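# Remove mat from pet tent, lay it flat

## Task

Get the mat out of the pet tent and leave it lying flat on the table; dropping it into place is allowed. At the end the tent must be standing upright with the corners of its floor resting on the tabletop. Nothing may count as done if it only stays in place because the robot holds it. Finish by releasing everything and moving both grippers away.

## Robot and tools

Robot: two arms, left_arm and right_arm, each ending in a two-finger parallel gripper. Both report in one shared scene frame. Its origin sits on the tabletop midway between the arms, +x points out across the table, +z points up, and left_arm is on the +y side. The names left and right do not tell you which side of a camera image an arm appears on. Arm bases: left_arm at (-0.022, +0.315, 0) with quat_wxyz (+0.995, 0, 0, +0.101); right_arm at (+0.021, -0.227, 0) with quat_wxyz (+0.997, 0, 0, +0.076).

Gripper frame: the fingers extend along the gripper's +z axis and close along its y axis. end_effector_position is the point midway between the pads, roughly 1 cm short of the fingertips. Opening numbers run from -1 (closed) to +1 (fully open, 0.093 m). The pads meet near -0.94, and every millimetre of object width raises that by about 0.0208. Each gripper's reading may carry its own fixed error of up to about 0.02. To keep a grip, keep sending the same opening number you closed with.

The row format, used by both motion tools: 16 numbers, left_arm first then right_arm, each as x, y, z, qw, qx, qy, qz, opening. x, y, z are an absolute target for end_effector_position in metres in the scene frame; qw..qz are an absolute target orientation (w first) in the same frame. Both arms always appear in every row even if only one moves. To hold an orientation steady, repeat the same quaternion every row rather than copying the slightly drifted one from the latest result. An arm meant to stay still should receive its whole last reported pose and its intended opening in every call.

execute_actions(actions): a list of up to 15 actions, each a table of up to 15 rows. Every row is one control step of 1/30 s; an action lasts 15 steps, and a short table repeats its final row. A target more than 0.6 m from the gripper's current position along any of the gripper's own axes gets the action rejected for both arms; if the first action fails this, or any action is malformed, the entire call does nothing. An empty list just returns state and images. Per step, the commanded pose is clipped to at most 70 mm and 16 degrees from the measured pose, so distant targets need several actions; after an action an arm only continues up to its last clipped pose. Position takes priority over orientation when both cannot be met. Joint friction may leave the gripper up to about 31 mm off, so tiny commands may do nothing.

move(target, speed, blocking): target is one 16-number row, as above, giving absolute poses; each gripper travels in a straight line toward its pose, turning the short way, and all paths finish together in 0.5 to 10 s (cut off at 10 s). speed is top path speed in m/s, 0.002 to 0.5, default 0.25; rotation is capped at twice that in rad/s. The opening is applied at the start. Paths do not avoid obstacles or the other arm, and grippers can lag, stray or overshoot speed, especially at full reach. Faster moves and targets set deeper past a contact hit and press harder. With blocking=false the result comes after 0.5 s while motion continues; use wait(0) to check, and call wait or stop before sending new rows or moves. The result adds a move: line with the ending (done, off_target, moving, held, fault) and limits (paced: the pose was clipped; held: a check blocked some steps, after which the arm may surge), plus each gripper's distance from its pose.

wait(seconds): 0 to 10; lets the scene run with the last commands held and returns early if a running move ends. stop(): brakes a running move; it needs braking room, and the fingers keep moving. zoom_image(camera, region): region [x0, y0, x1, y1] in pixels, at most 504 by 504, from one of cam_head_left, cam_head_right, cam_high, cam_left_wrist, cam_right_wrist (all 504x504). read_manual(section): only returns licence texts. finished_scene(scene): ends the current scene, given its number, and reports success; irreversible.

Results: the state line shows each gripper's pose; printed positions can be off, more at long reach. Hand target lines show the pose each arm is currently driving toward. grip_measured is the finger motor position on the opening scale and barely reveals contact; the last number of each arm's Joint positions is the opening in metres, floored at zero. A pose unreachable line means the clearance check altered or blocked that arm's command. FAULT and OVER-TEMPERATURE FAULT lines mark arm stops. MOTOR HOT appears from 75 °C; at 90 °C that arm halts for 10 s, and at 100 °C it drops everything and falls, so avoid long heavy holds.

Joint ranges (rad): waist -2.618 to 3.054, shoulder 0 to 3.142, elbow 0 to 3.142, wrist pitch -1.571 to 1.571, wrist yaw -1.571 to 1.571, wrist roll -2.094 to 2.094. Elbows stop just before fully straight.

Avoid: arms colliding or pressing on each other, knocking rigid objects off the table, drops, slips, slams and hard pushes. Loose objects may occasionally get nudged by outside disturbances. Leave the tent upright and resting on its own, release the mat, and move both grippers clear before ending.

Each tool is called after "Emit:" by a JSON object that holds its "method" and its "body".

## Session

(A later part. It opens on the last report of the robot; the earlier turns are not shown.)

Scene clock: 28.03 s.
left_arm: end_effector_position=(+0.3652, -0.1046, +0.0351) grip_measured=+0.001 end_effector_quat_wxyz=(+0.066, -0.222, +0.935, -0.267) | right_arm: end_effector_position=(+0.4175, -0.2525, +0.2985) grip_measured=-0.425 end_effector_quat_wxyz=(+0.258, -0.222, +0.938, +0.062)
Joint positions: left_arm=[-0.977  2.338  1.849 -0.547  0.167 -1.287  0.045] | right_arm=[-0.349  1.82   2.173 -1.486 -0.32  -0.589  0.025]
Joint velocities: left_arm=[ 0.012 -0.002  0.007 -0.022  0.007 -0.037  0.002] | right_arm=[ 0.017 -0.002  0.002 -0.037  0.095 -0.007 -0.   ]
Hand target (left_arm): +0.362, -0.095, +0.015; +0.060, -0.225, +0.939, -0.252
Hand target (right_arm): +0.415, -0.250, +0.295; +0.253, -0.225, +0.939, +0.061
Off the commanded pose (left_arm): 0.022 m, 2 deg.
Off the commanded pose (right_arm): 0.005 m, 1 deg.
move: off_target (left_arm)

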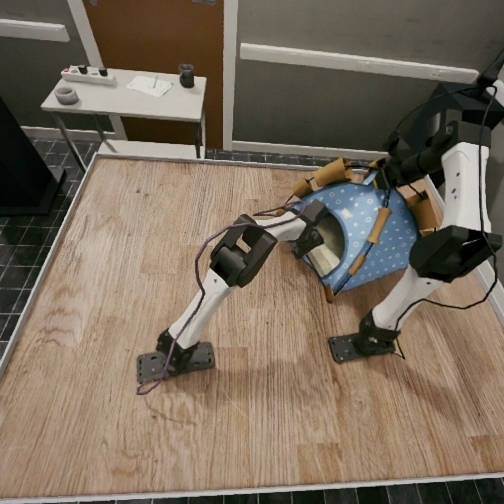

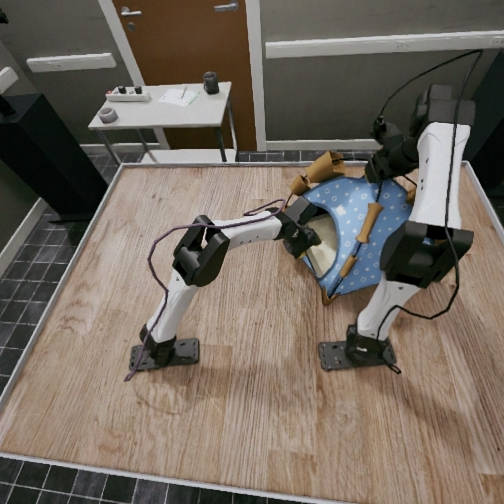

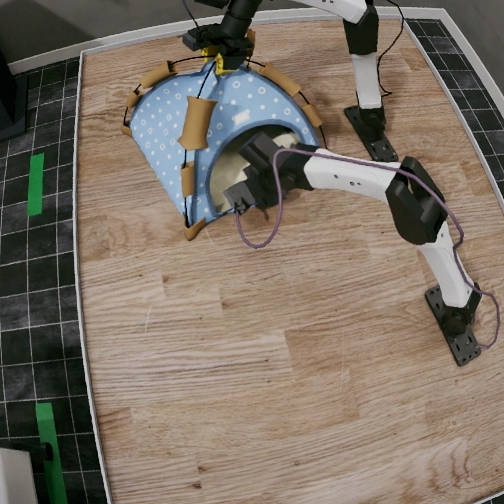

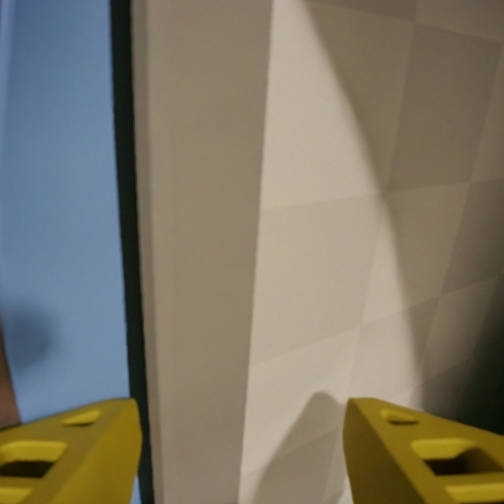

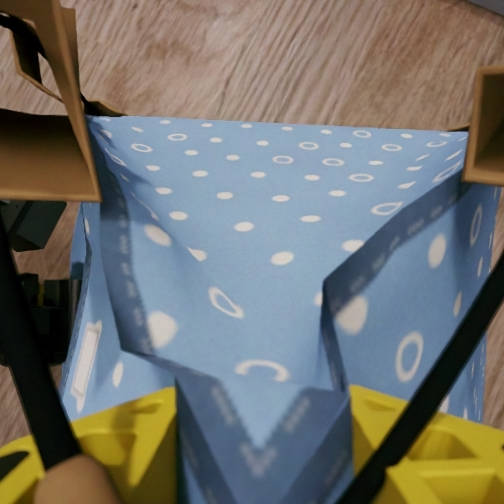

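Emit:
{"method": "move", "body": {"target": [0.387,-0.148,0.005,0.06,-0.225,0.939,-0.252,0,0.415,-0.25,0.295,0.253,-0.225,0.939,0.061,-0.6], "speed": 0.03}}

Emit:
{"method": "move", "body": {"target": [0.387,-0.148,0.02,0.06,-0.225,0.939,-0.252,-1,0.415,-0.25,0.295,0.253,-0.225,0.939,0.061,-0.6], "speed": 0.03}}

Emit:
{"method": "move", "body": {"target": [0.365,-0.1,0.085,0.06,-0.225,0.939,-0.252,-1,0.415,-0.25,0.295,0.253,-0.225,0.939,0.061,-0.6], "speed": 0.05}}

Scene clock: 33.87 s.
left_arm: end_effector_position=(+0.3897, -0.1359, +0.0359) grip_measured=+0.001 end_effector_quat_wxyz=(+0.065, -0.228, +0.936, -0.260) | right_arm: end_effector_position=(+0.4182, -0.2546, +0.2983) grip_measured=-0.425 end_effector_quat_wxyz=(+0.257, -0.219, +0.940, +0.055)
Joint positions: left_arm=[-0.989  2.544  2.233 -0.737  0.154 -1.307  0.045] | right_arm=[-0.349  1.82   2.173 -1.482 -0.308 -0.586  0.025]
Joint velocities: left_arm=[-0.002  0.017  0.007  0.022  0.022  0.007 -0.   ] | right_arm=[ 0.007 -0.002 -0.002  0.007  0.007 -0.022  0.001]
Hand target (left_arm): +0.386, -0.146, +0.006; +0.060, -0.225, +0.939, -0.252
Hand target (right_arm): +0.415, -0.250, +0.295; +0.253, -0.225, +0.939, +0.061
Off the commanded pose (left_arm): 0.033 m, 1 deg.
Off the commanded pose (right_arm): 0.007 m, 1 deg.
move: off_target (left_arm)

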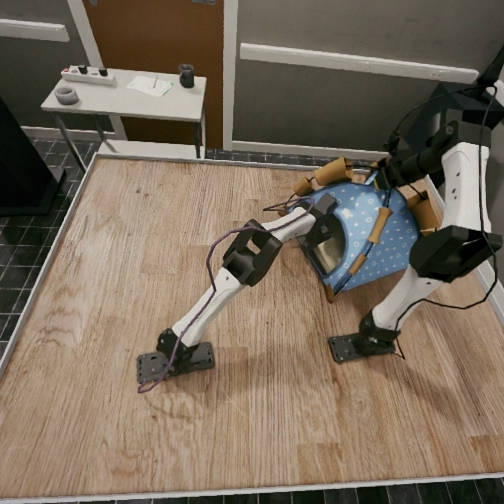

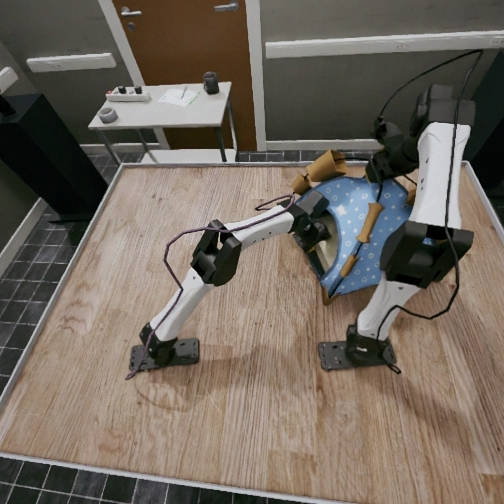

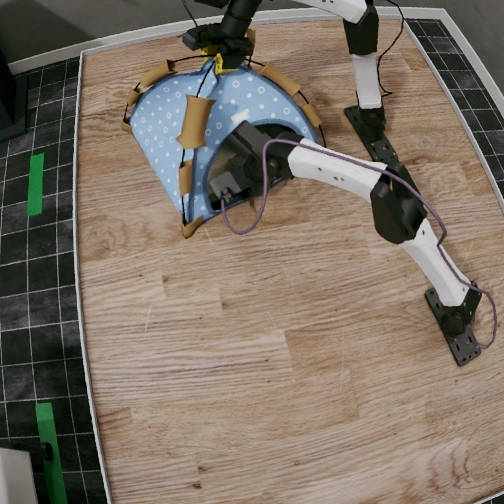

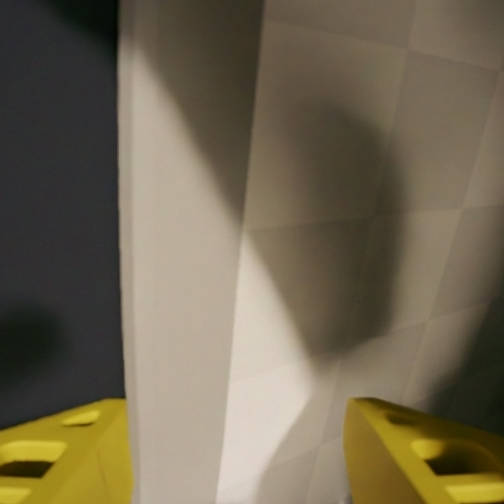

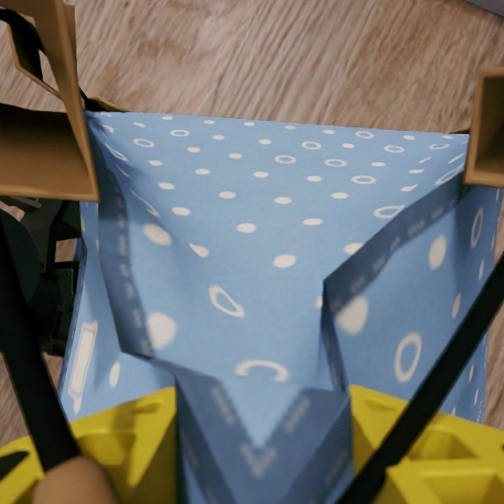

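Scene clock: 34.77 s.
left_arm: end_effector_position=(+0.3909, -0.1387, +0.0342) grip_measured=-0.963 end_effector_quat_wxyz=(+0.063, -0.228, +0.937, -0.256) | right_arm: end_effector_position=(+0.4184, -0.2551, +0.2983) grip_measured=-0.425 end_effector_quat_wxyz=(+0.257, -0.218, +0.940, +0.054)
Joint positions: left_arm=[-0.992  2.575  2.289 -0.772  0.15  -1.307  0.   ] | right_arm=[-0.349  1.82   2.173 -1.481 -0.305 -0.584  0.025]
Joint velocities: left_arm=[-0.012  0.007  0.002 -0.037 -0.051 -0.007  0.   ] | right_arm=[-0.007 -0.007  0.002 -0.066 -0.007  0.051 -0.   ]
Hand target (left_arm): +0.387, -0.148, +0.020; +0.060, -0.225, +0.939, -0.253
Hand target (right_arm): +0.415, -0.250, +0.295; +0.253, -0.225, +0.939, +0.061
Off the commanded pose (left_arm): 0.017 m, 1 deg.
Off the commanded pose (right_arm): 0.007 m, 1 deg.
move: off_target (left_arm)

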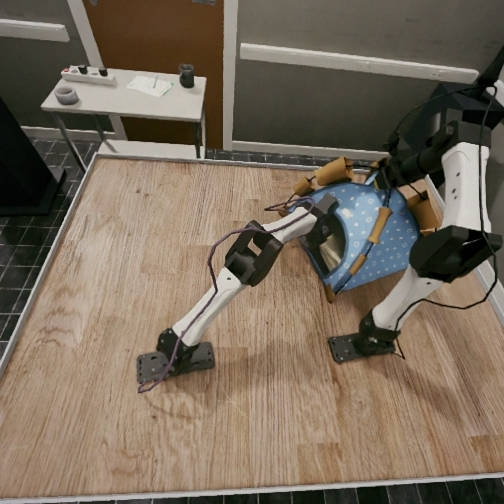

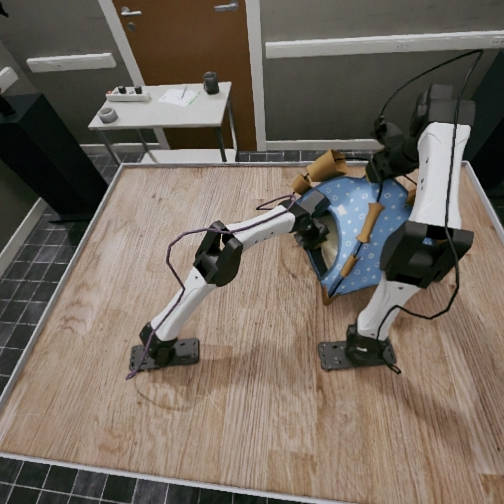

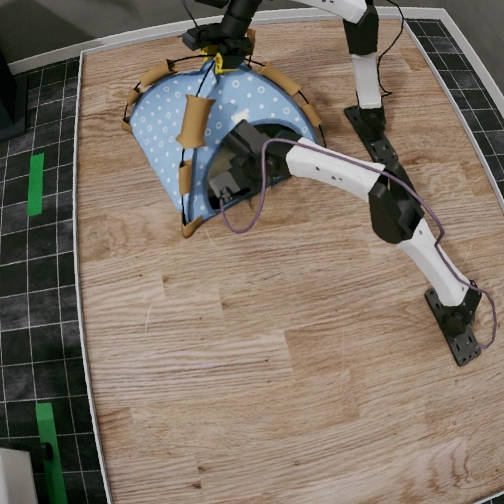

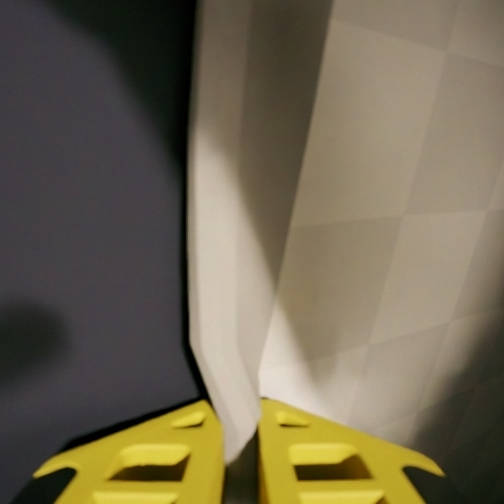

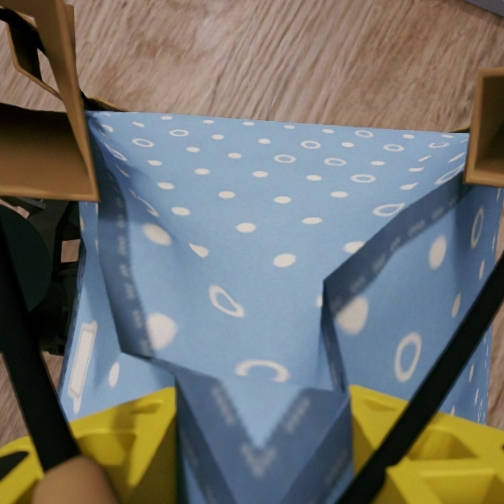

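Scene clock: 36.47 s.
left_arm: end_effector_position=(+0.3674, -0.1056, +0.0761) grip_measured=-0.963 end_effector_quat_wxyz=(+0.063, -0.227, +0.940, -0.249) | right_arm: end_effector_position=(+0.4179, -0.2548, +0.2981) grip_measured=-0.425 end_effector_quat_wxyz=(+0.256, -0.218, +0.940, +0.055)
Joint positions: left_arm=[-0.98   2.35   2.054 -0.775  0.15  -1.291  0.   ] | right_arm=[-0.349  1.82   2.173 -1.484 -0.306 -0.583  0.025]
Joint velocities: left_arm=[-0.007 -0.002 -0.017 -0.051 -0.037 -0.051  0.   ] | right_arm=[-0.012  0.002  0.002 -0.022  0.066 -0.066 -0.002]
Hand target (left_arm): +0.364, -0.100, +0.084; +0.060, -0.225, +0.939, -0.252
Hand target (right_arm): +0.415, -0.250, +0.295; +0.253, -0.225, +0.939, +0.061
Off the commanded pose (left_arm): 0.011 m, 1 deg.
Off the commanded pose (right_arm): 0.006 m, 1 deg.
move: off_target (left_arm)

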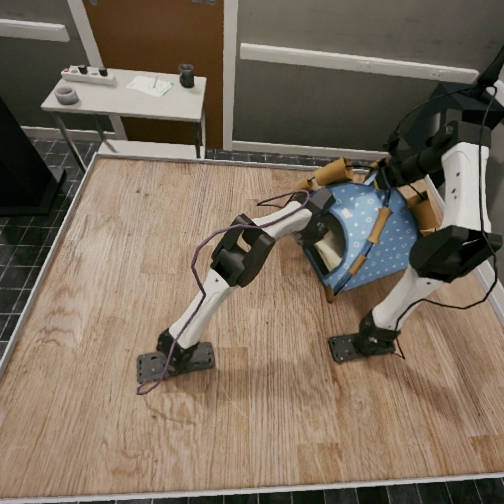

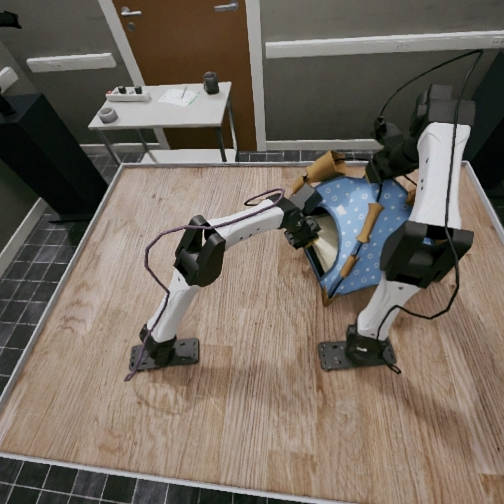

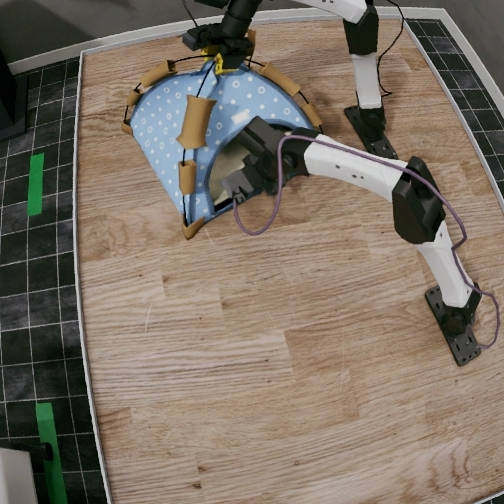

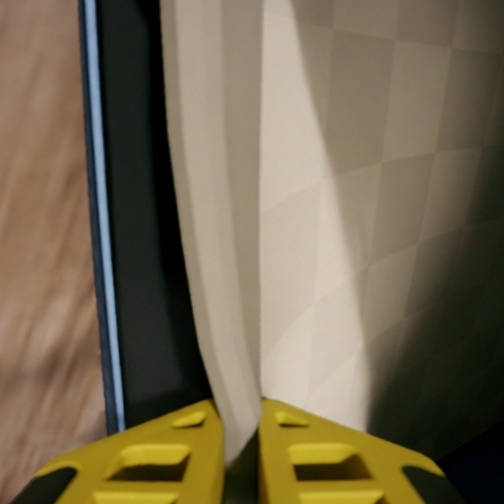

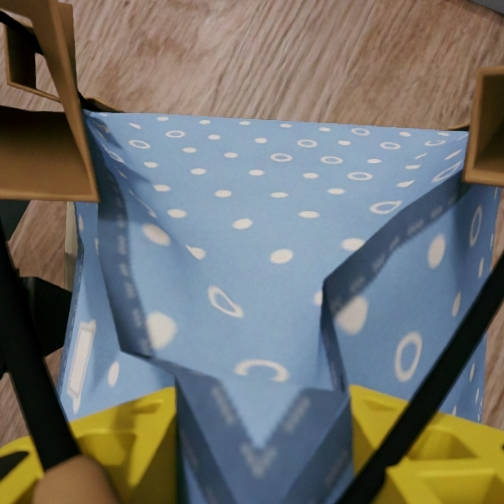

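Emit:
{"method": "move", "body": {"target": [0.29,0.09,0.09,0.03,-0.12,0.94,-0.31,-1,0.415,-0.25,0.295,0.253,-0.225,0.939,0.061,-0.6], "speed": 0.06}}

Emit:
{"method": "move", "body": {"target": [0.34,0.38,0.065,0,0,0.94,-0.34,-1,0.415,-0.25,0.295,0.253,-0.225,0.939,0.061,-0.6], "speed": 0.07}}

Scene clock: 42.90 s.
left_arm: end_effector_position=(+0.2966, +0.0843, +0.0861) grip_measured=-0.963 end_effector_quat_wxyz=(+0.037, -0.121, +0.944, -0.306) | right_arm: end_effector_position=(+0.4160, -0.2525, +0.2976) grip_measured=-0.425 end_effector_quat_wxyz=(+0.253, -0.219, +0.940, +0.061)
Joint positions: left_arm=[-0.63   1.707  1.122 -0.56   0.475 -0.788  0.   ] | right_arm=[-0.347  1.82   2.173 -1.493 -0.314 -0.583  0.025]
Joint velocities: left_arm=[ 0.002 -0.017  0.007  0.037 -0.037  0.022  0.   ] | right_arm=[-0.007  0.012  0.002  0.007  0.007 -0.022 -0.   ]
Hand target (left_arm): +0.288, +0.090, +0.087; +0.031, -0.119, +0.944, -0.306
Hand target (right_arm): +0.415, -0.250, +0.295; +0.253, -0.225, +0.939, +0.061
Off the commanded pose (left_arm): 0.010 m, 1 deg.
Off the commanded pose (right_arm): 0.004 m, 1 deg.
move: done

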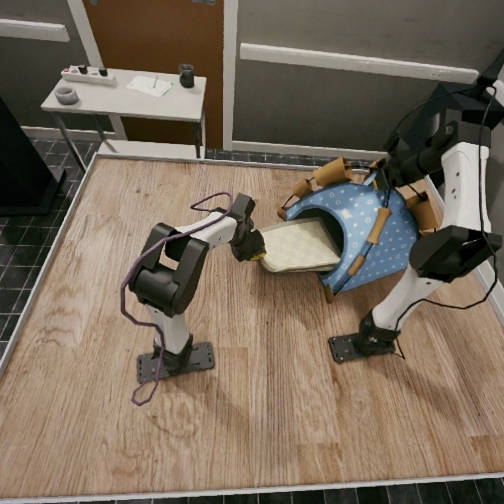

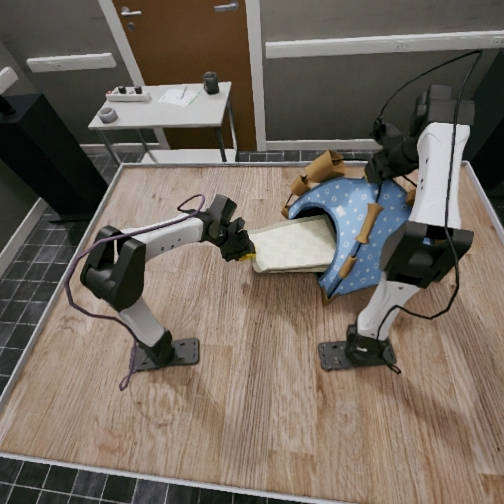

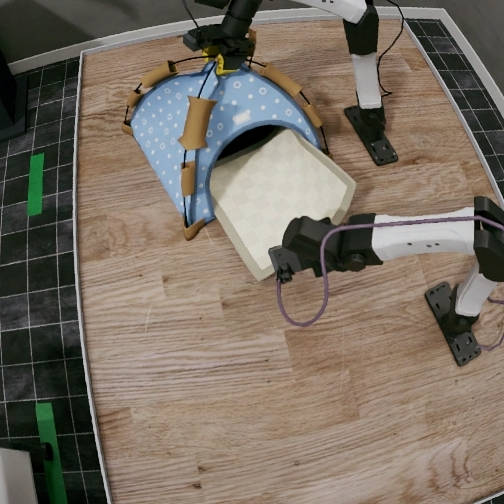

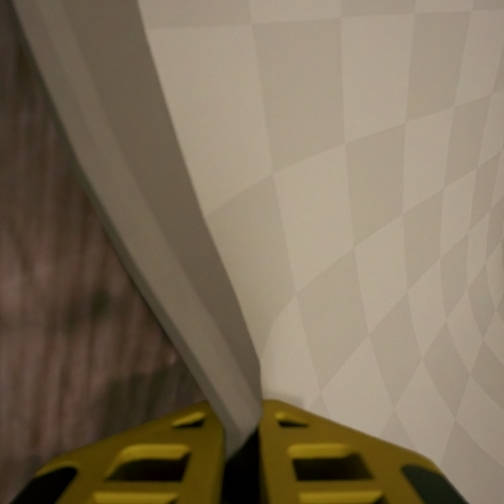

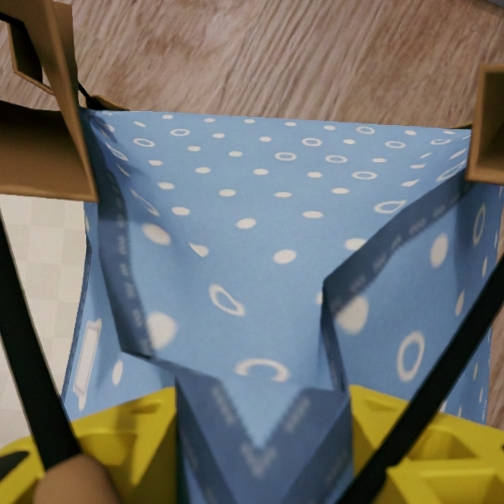

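Scene clock: 47.63 s.
left_arm: end_effector_position=(+0.3306, +0.3811, +0.0604) grip_measured=-0.963 end_effector_quat_wxyz=(-0.004, +0.001, +0.943, -0.332) | right_arm: end_effector_position=(+0.4165, -0.2526, +0.2978) grip_measured=-0.425 end_effector_quat_wxyz=(+0.254, -0.219, +0.940, +0.061)
Joint positions: left_arm=[ 0.251  2.2    1.696 -1.413  0.595  0.561  0.   ] | right_arm=[-0.347  1.82   2.173 -1.491 -0.314 -0.583  0.025]
Joint velocities: left_arm=[ 0.007  0.007  0.022 -0.022 -0.051 -0.037  0.   ] | right_arm=[ 0.007  0.017  0.002  0.007 -0.037  0.007  0.   ]
Hand target (left_arm): +0.332, +0.385, +0.061; -0.006, +0.003, +0.944, -0.329
Hand target (right_arm): +0.415, -0.250, +0.295; +0.253, -0.225, +0.939, +0.061
Off the commanded pose (left_arm): 0.011 m, 1 deg.
Off the commanded pose (right_arm): 0.004 m, 1 deg.
move: off_target (left_arm)

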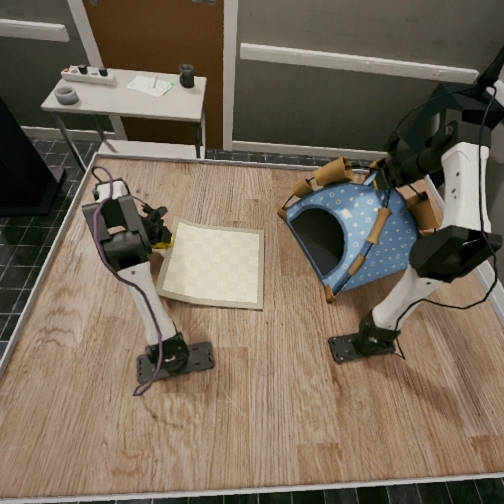

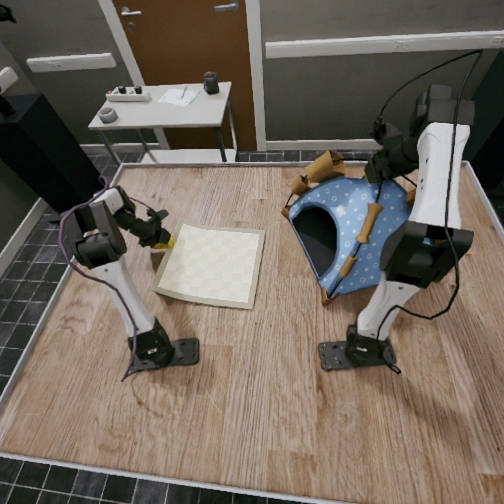

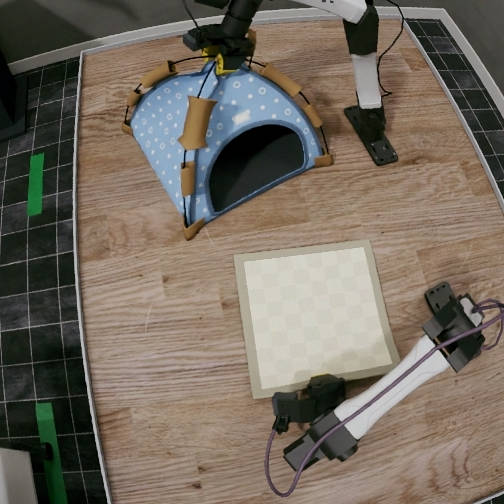

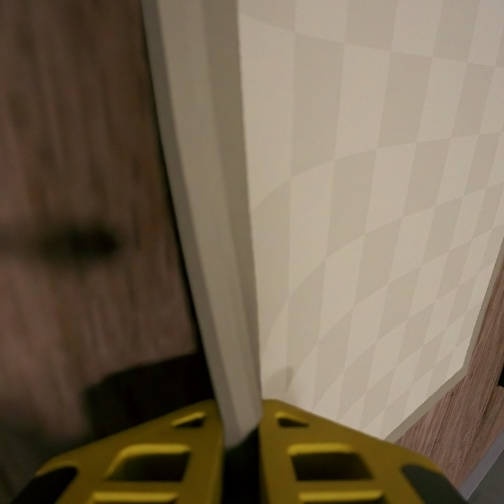

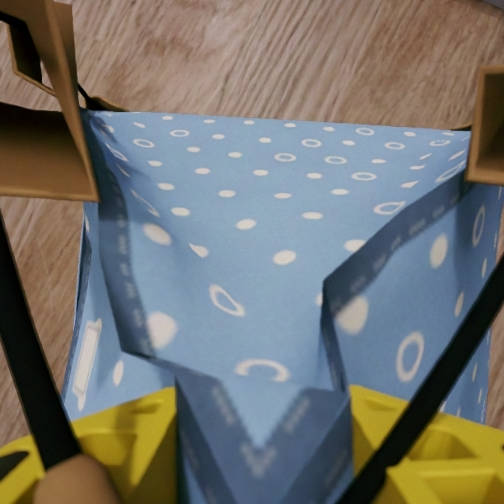

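Emit:
{"method": "move", "body": {"target": [0.34,0.4,0.06,0,0,0.94,-0.34,-0.2,0.415,-0.25,0.305,0.253,-0.225,0.939,0.061,1], "speed": 0.08}}

Emit:
{"method": "move", "body": {"target": [0.37,0.47,0.12,0.09,-0.04,0.95,-0.29,-0.2,0.41,-0.26,0.42,0.36,-0.21,0.91,0.02,1], "speed": 0.1}}

Scene clock: 50.63 s.
left_arm: end_effector_position=(+0.3363, +0.3971, +0.0578) grip_measured=-0.202 end_effector_quat_wxyz=(-0.002, -0.001, +0.941, -0.338) | right_arm: end_effector_position=(+0.4136, -0.2519, +0.3080) grip_measured=+1.000 end_effector_quat_wxyz=(+0.261, -0.220, +0.938, +0.058)
Joint positions: left_arm=[ 0.284  2.261  1.779 -1.46   0.595  0.599  0.036] | right_arm=[-0.347  1.82   2.216 -1.518 -0.315 -0.584  0.093]
Joint velocities: left_arm=[ 0.007 -0.012  0.012 -0.037 -0.022  0.095  0.   ] | right_arm=[-0.012 -0.007 -0.002  0.022 -0.022 -0.022  0.   ]
Hand target (left_arm): +0.339, +0.400, +0.060; -0.000, -0.000, +0.941, -0.340
Hand target (right_arm): +0.415, -0.250, +0.305; +0.253, -0.225, +0.939, +0.061
Off the commanded pose (left_arm): 0.005 m, 0 deg.
Off the commanded pose (right_arm): 0.004 m, 1 deg.
move: done

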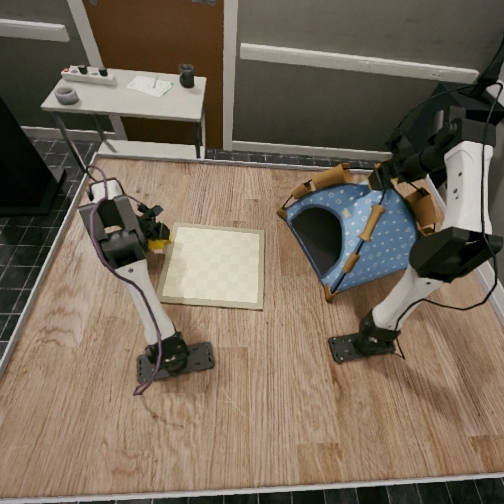

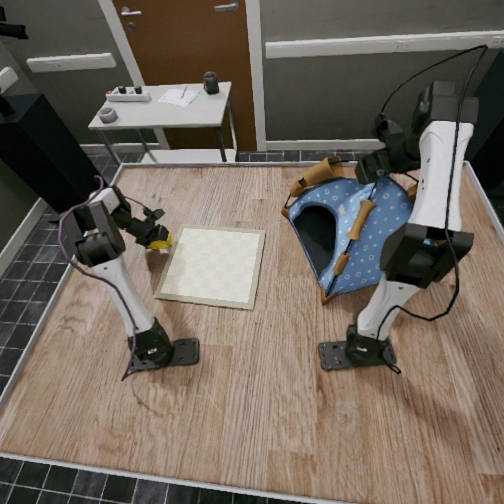

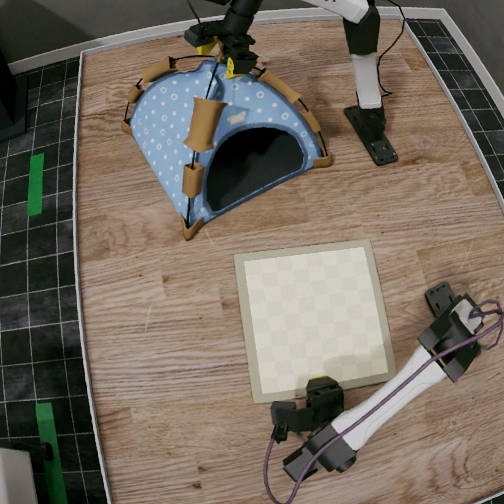

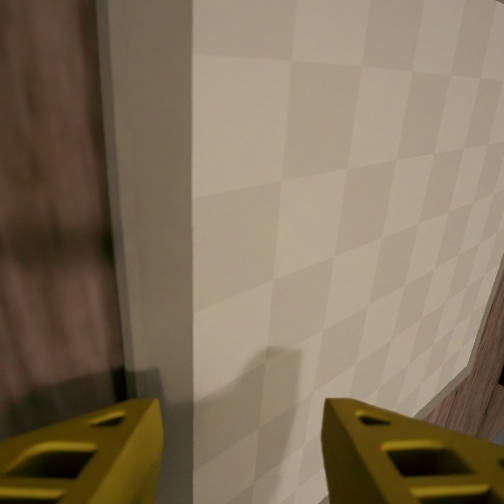

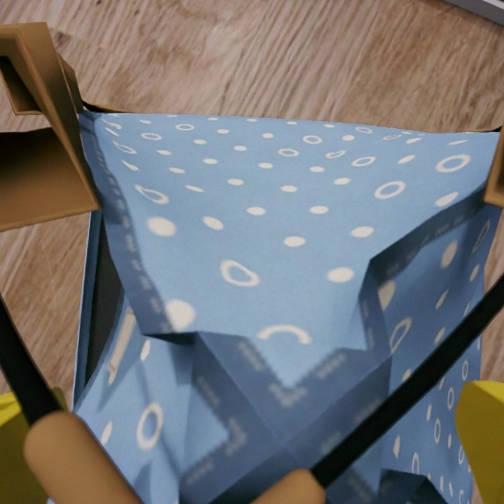

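Scene clock: 52.07 s.
left_arm: end_effector_position=(+0.3657, +0.4664, +0.1220) grip_measured=-0.202 end_effector_quat_wxyz=(+0.098, -0.038, +0.953, -0.285) | right_arm: end_effector_position=(+0.4090, -0.2579, +0.4187) grip_measured=+1.000 end_effector_quat_wxyz=(+0.408, -0.203, +0.890, -0.000)
Joint positions: left_arm=[ 0.4    2.261  2.082 -1.553  0.595  0.571  0.036] | right_arm=[-0.369  1.82   2.591 -1.551 -0.324 -0.53   0.093]
Joint velocities: left_arm=[-0.012  0.002 -0.007 -0.022  0.022 -0.051 -0.   ] | right_arm=[ 0.017  0.002 -0.002 -0.095  0.007  0.081  0.   ]
Hand target (left_arm): +0.367, +0.470, +0.121; +0.096, -0.044, +0.952, -0.286
Hand target (right_arm): +0.407, -0.259, +0.420; +0.409, -0.197, +0.891, +0.005
Off the commanded pose (left_arm): 0.006 m, 1 deg.
Off the commanded pose (right_arm): 0.003 m, 6 deg.
joint sent to its limit (left arm) — the command would take joint 4 (wrist pitch) past its lower limit, so that joint was sent only as far as its limit.
joint sent to its limit (right arm) — the command would take joint 4 (wrist pitch) past its lower limit, so that joint was sent only as far as its limit.
move: off_target (right_arm)

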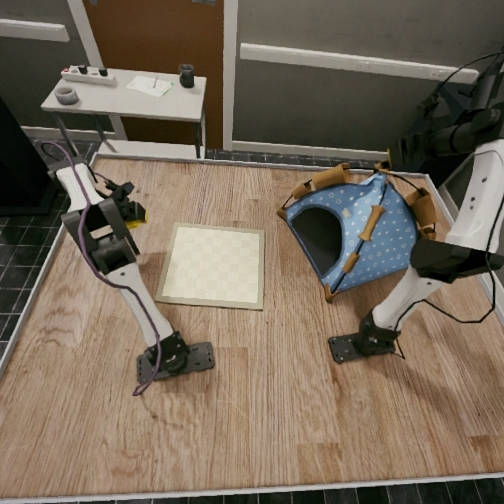

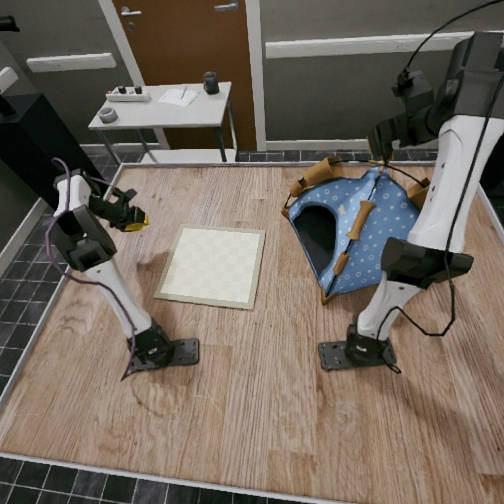

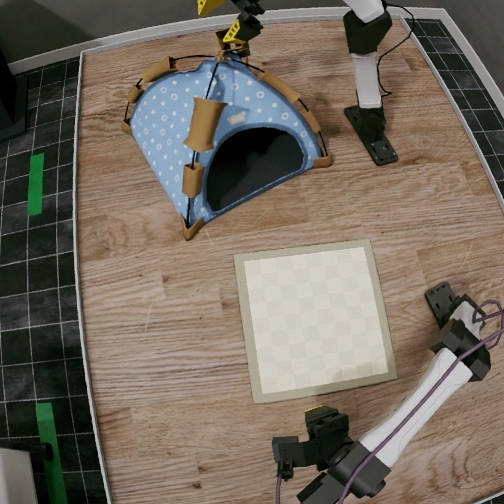

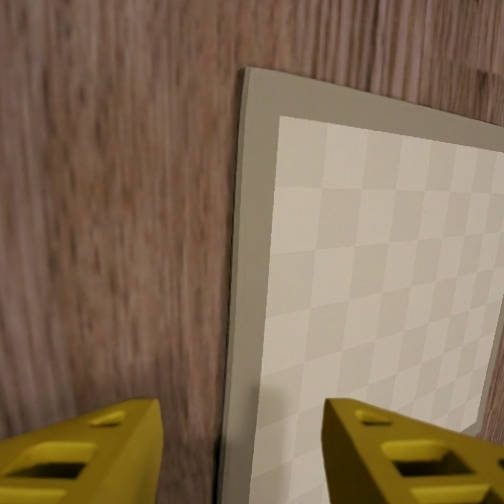

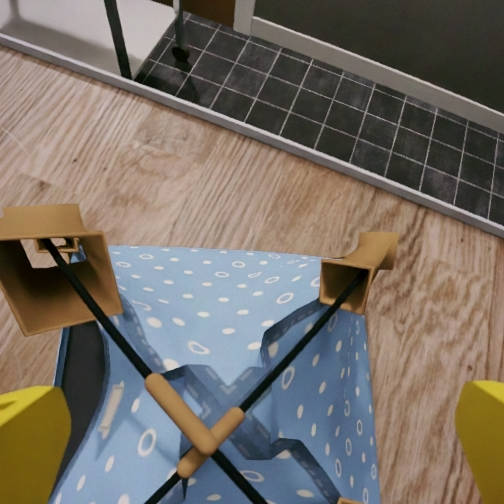

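Emit:
{"method": "finished_scene", "body": {"scene": 2}}

The scene is finished: the task was done.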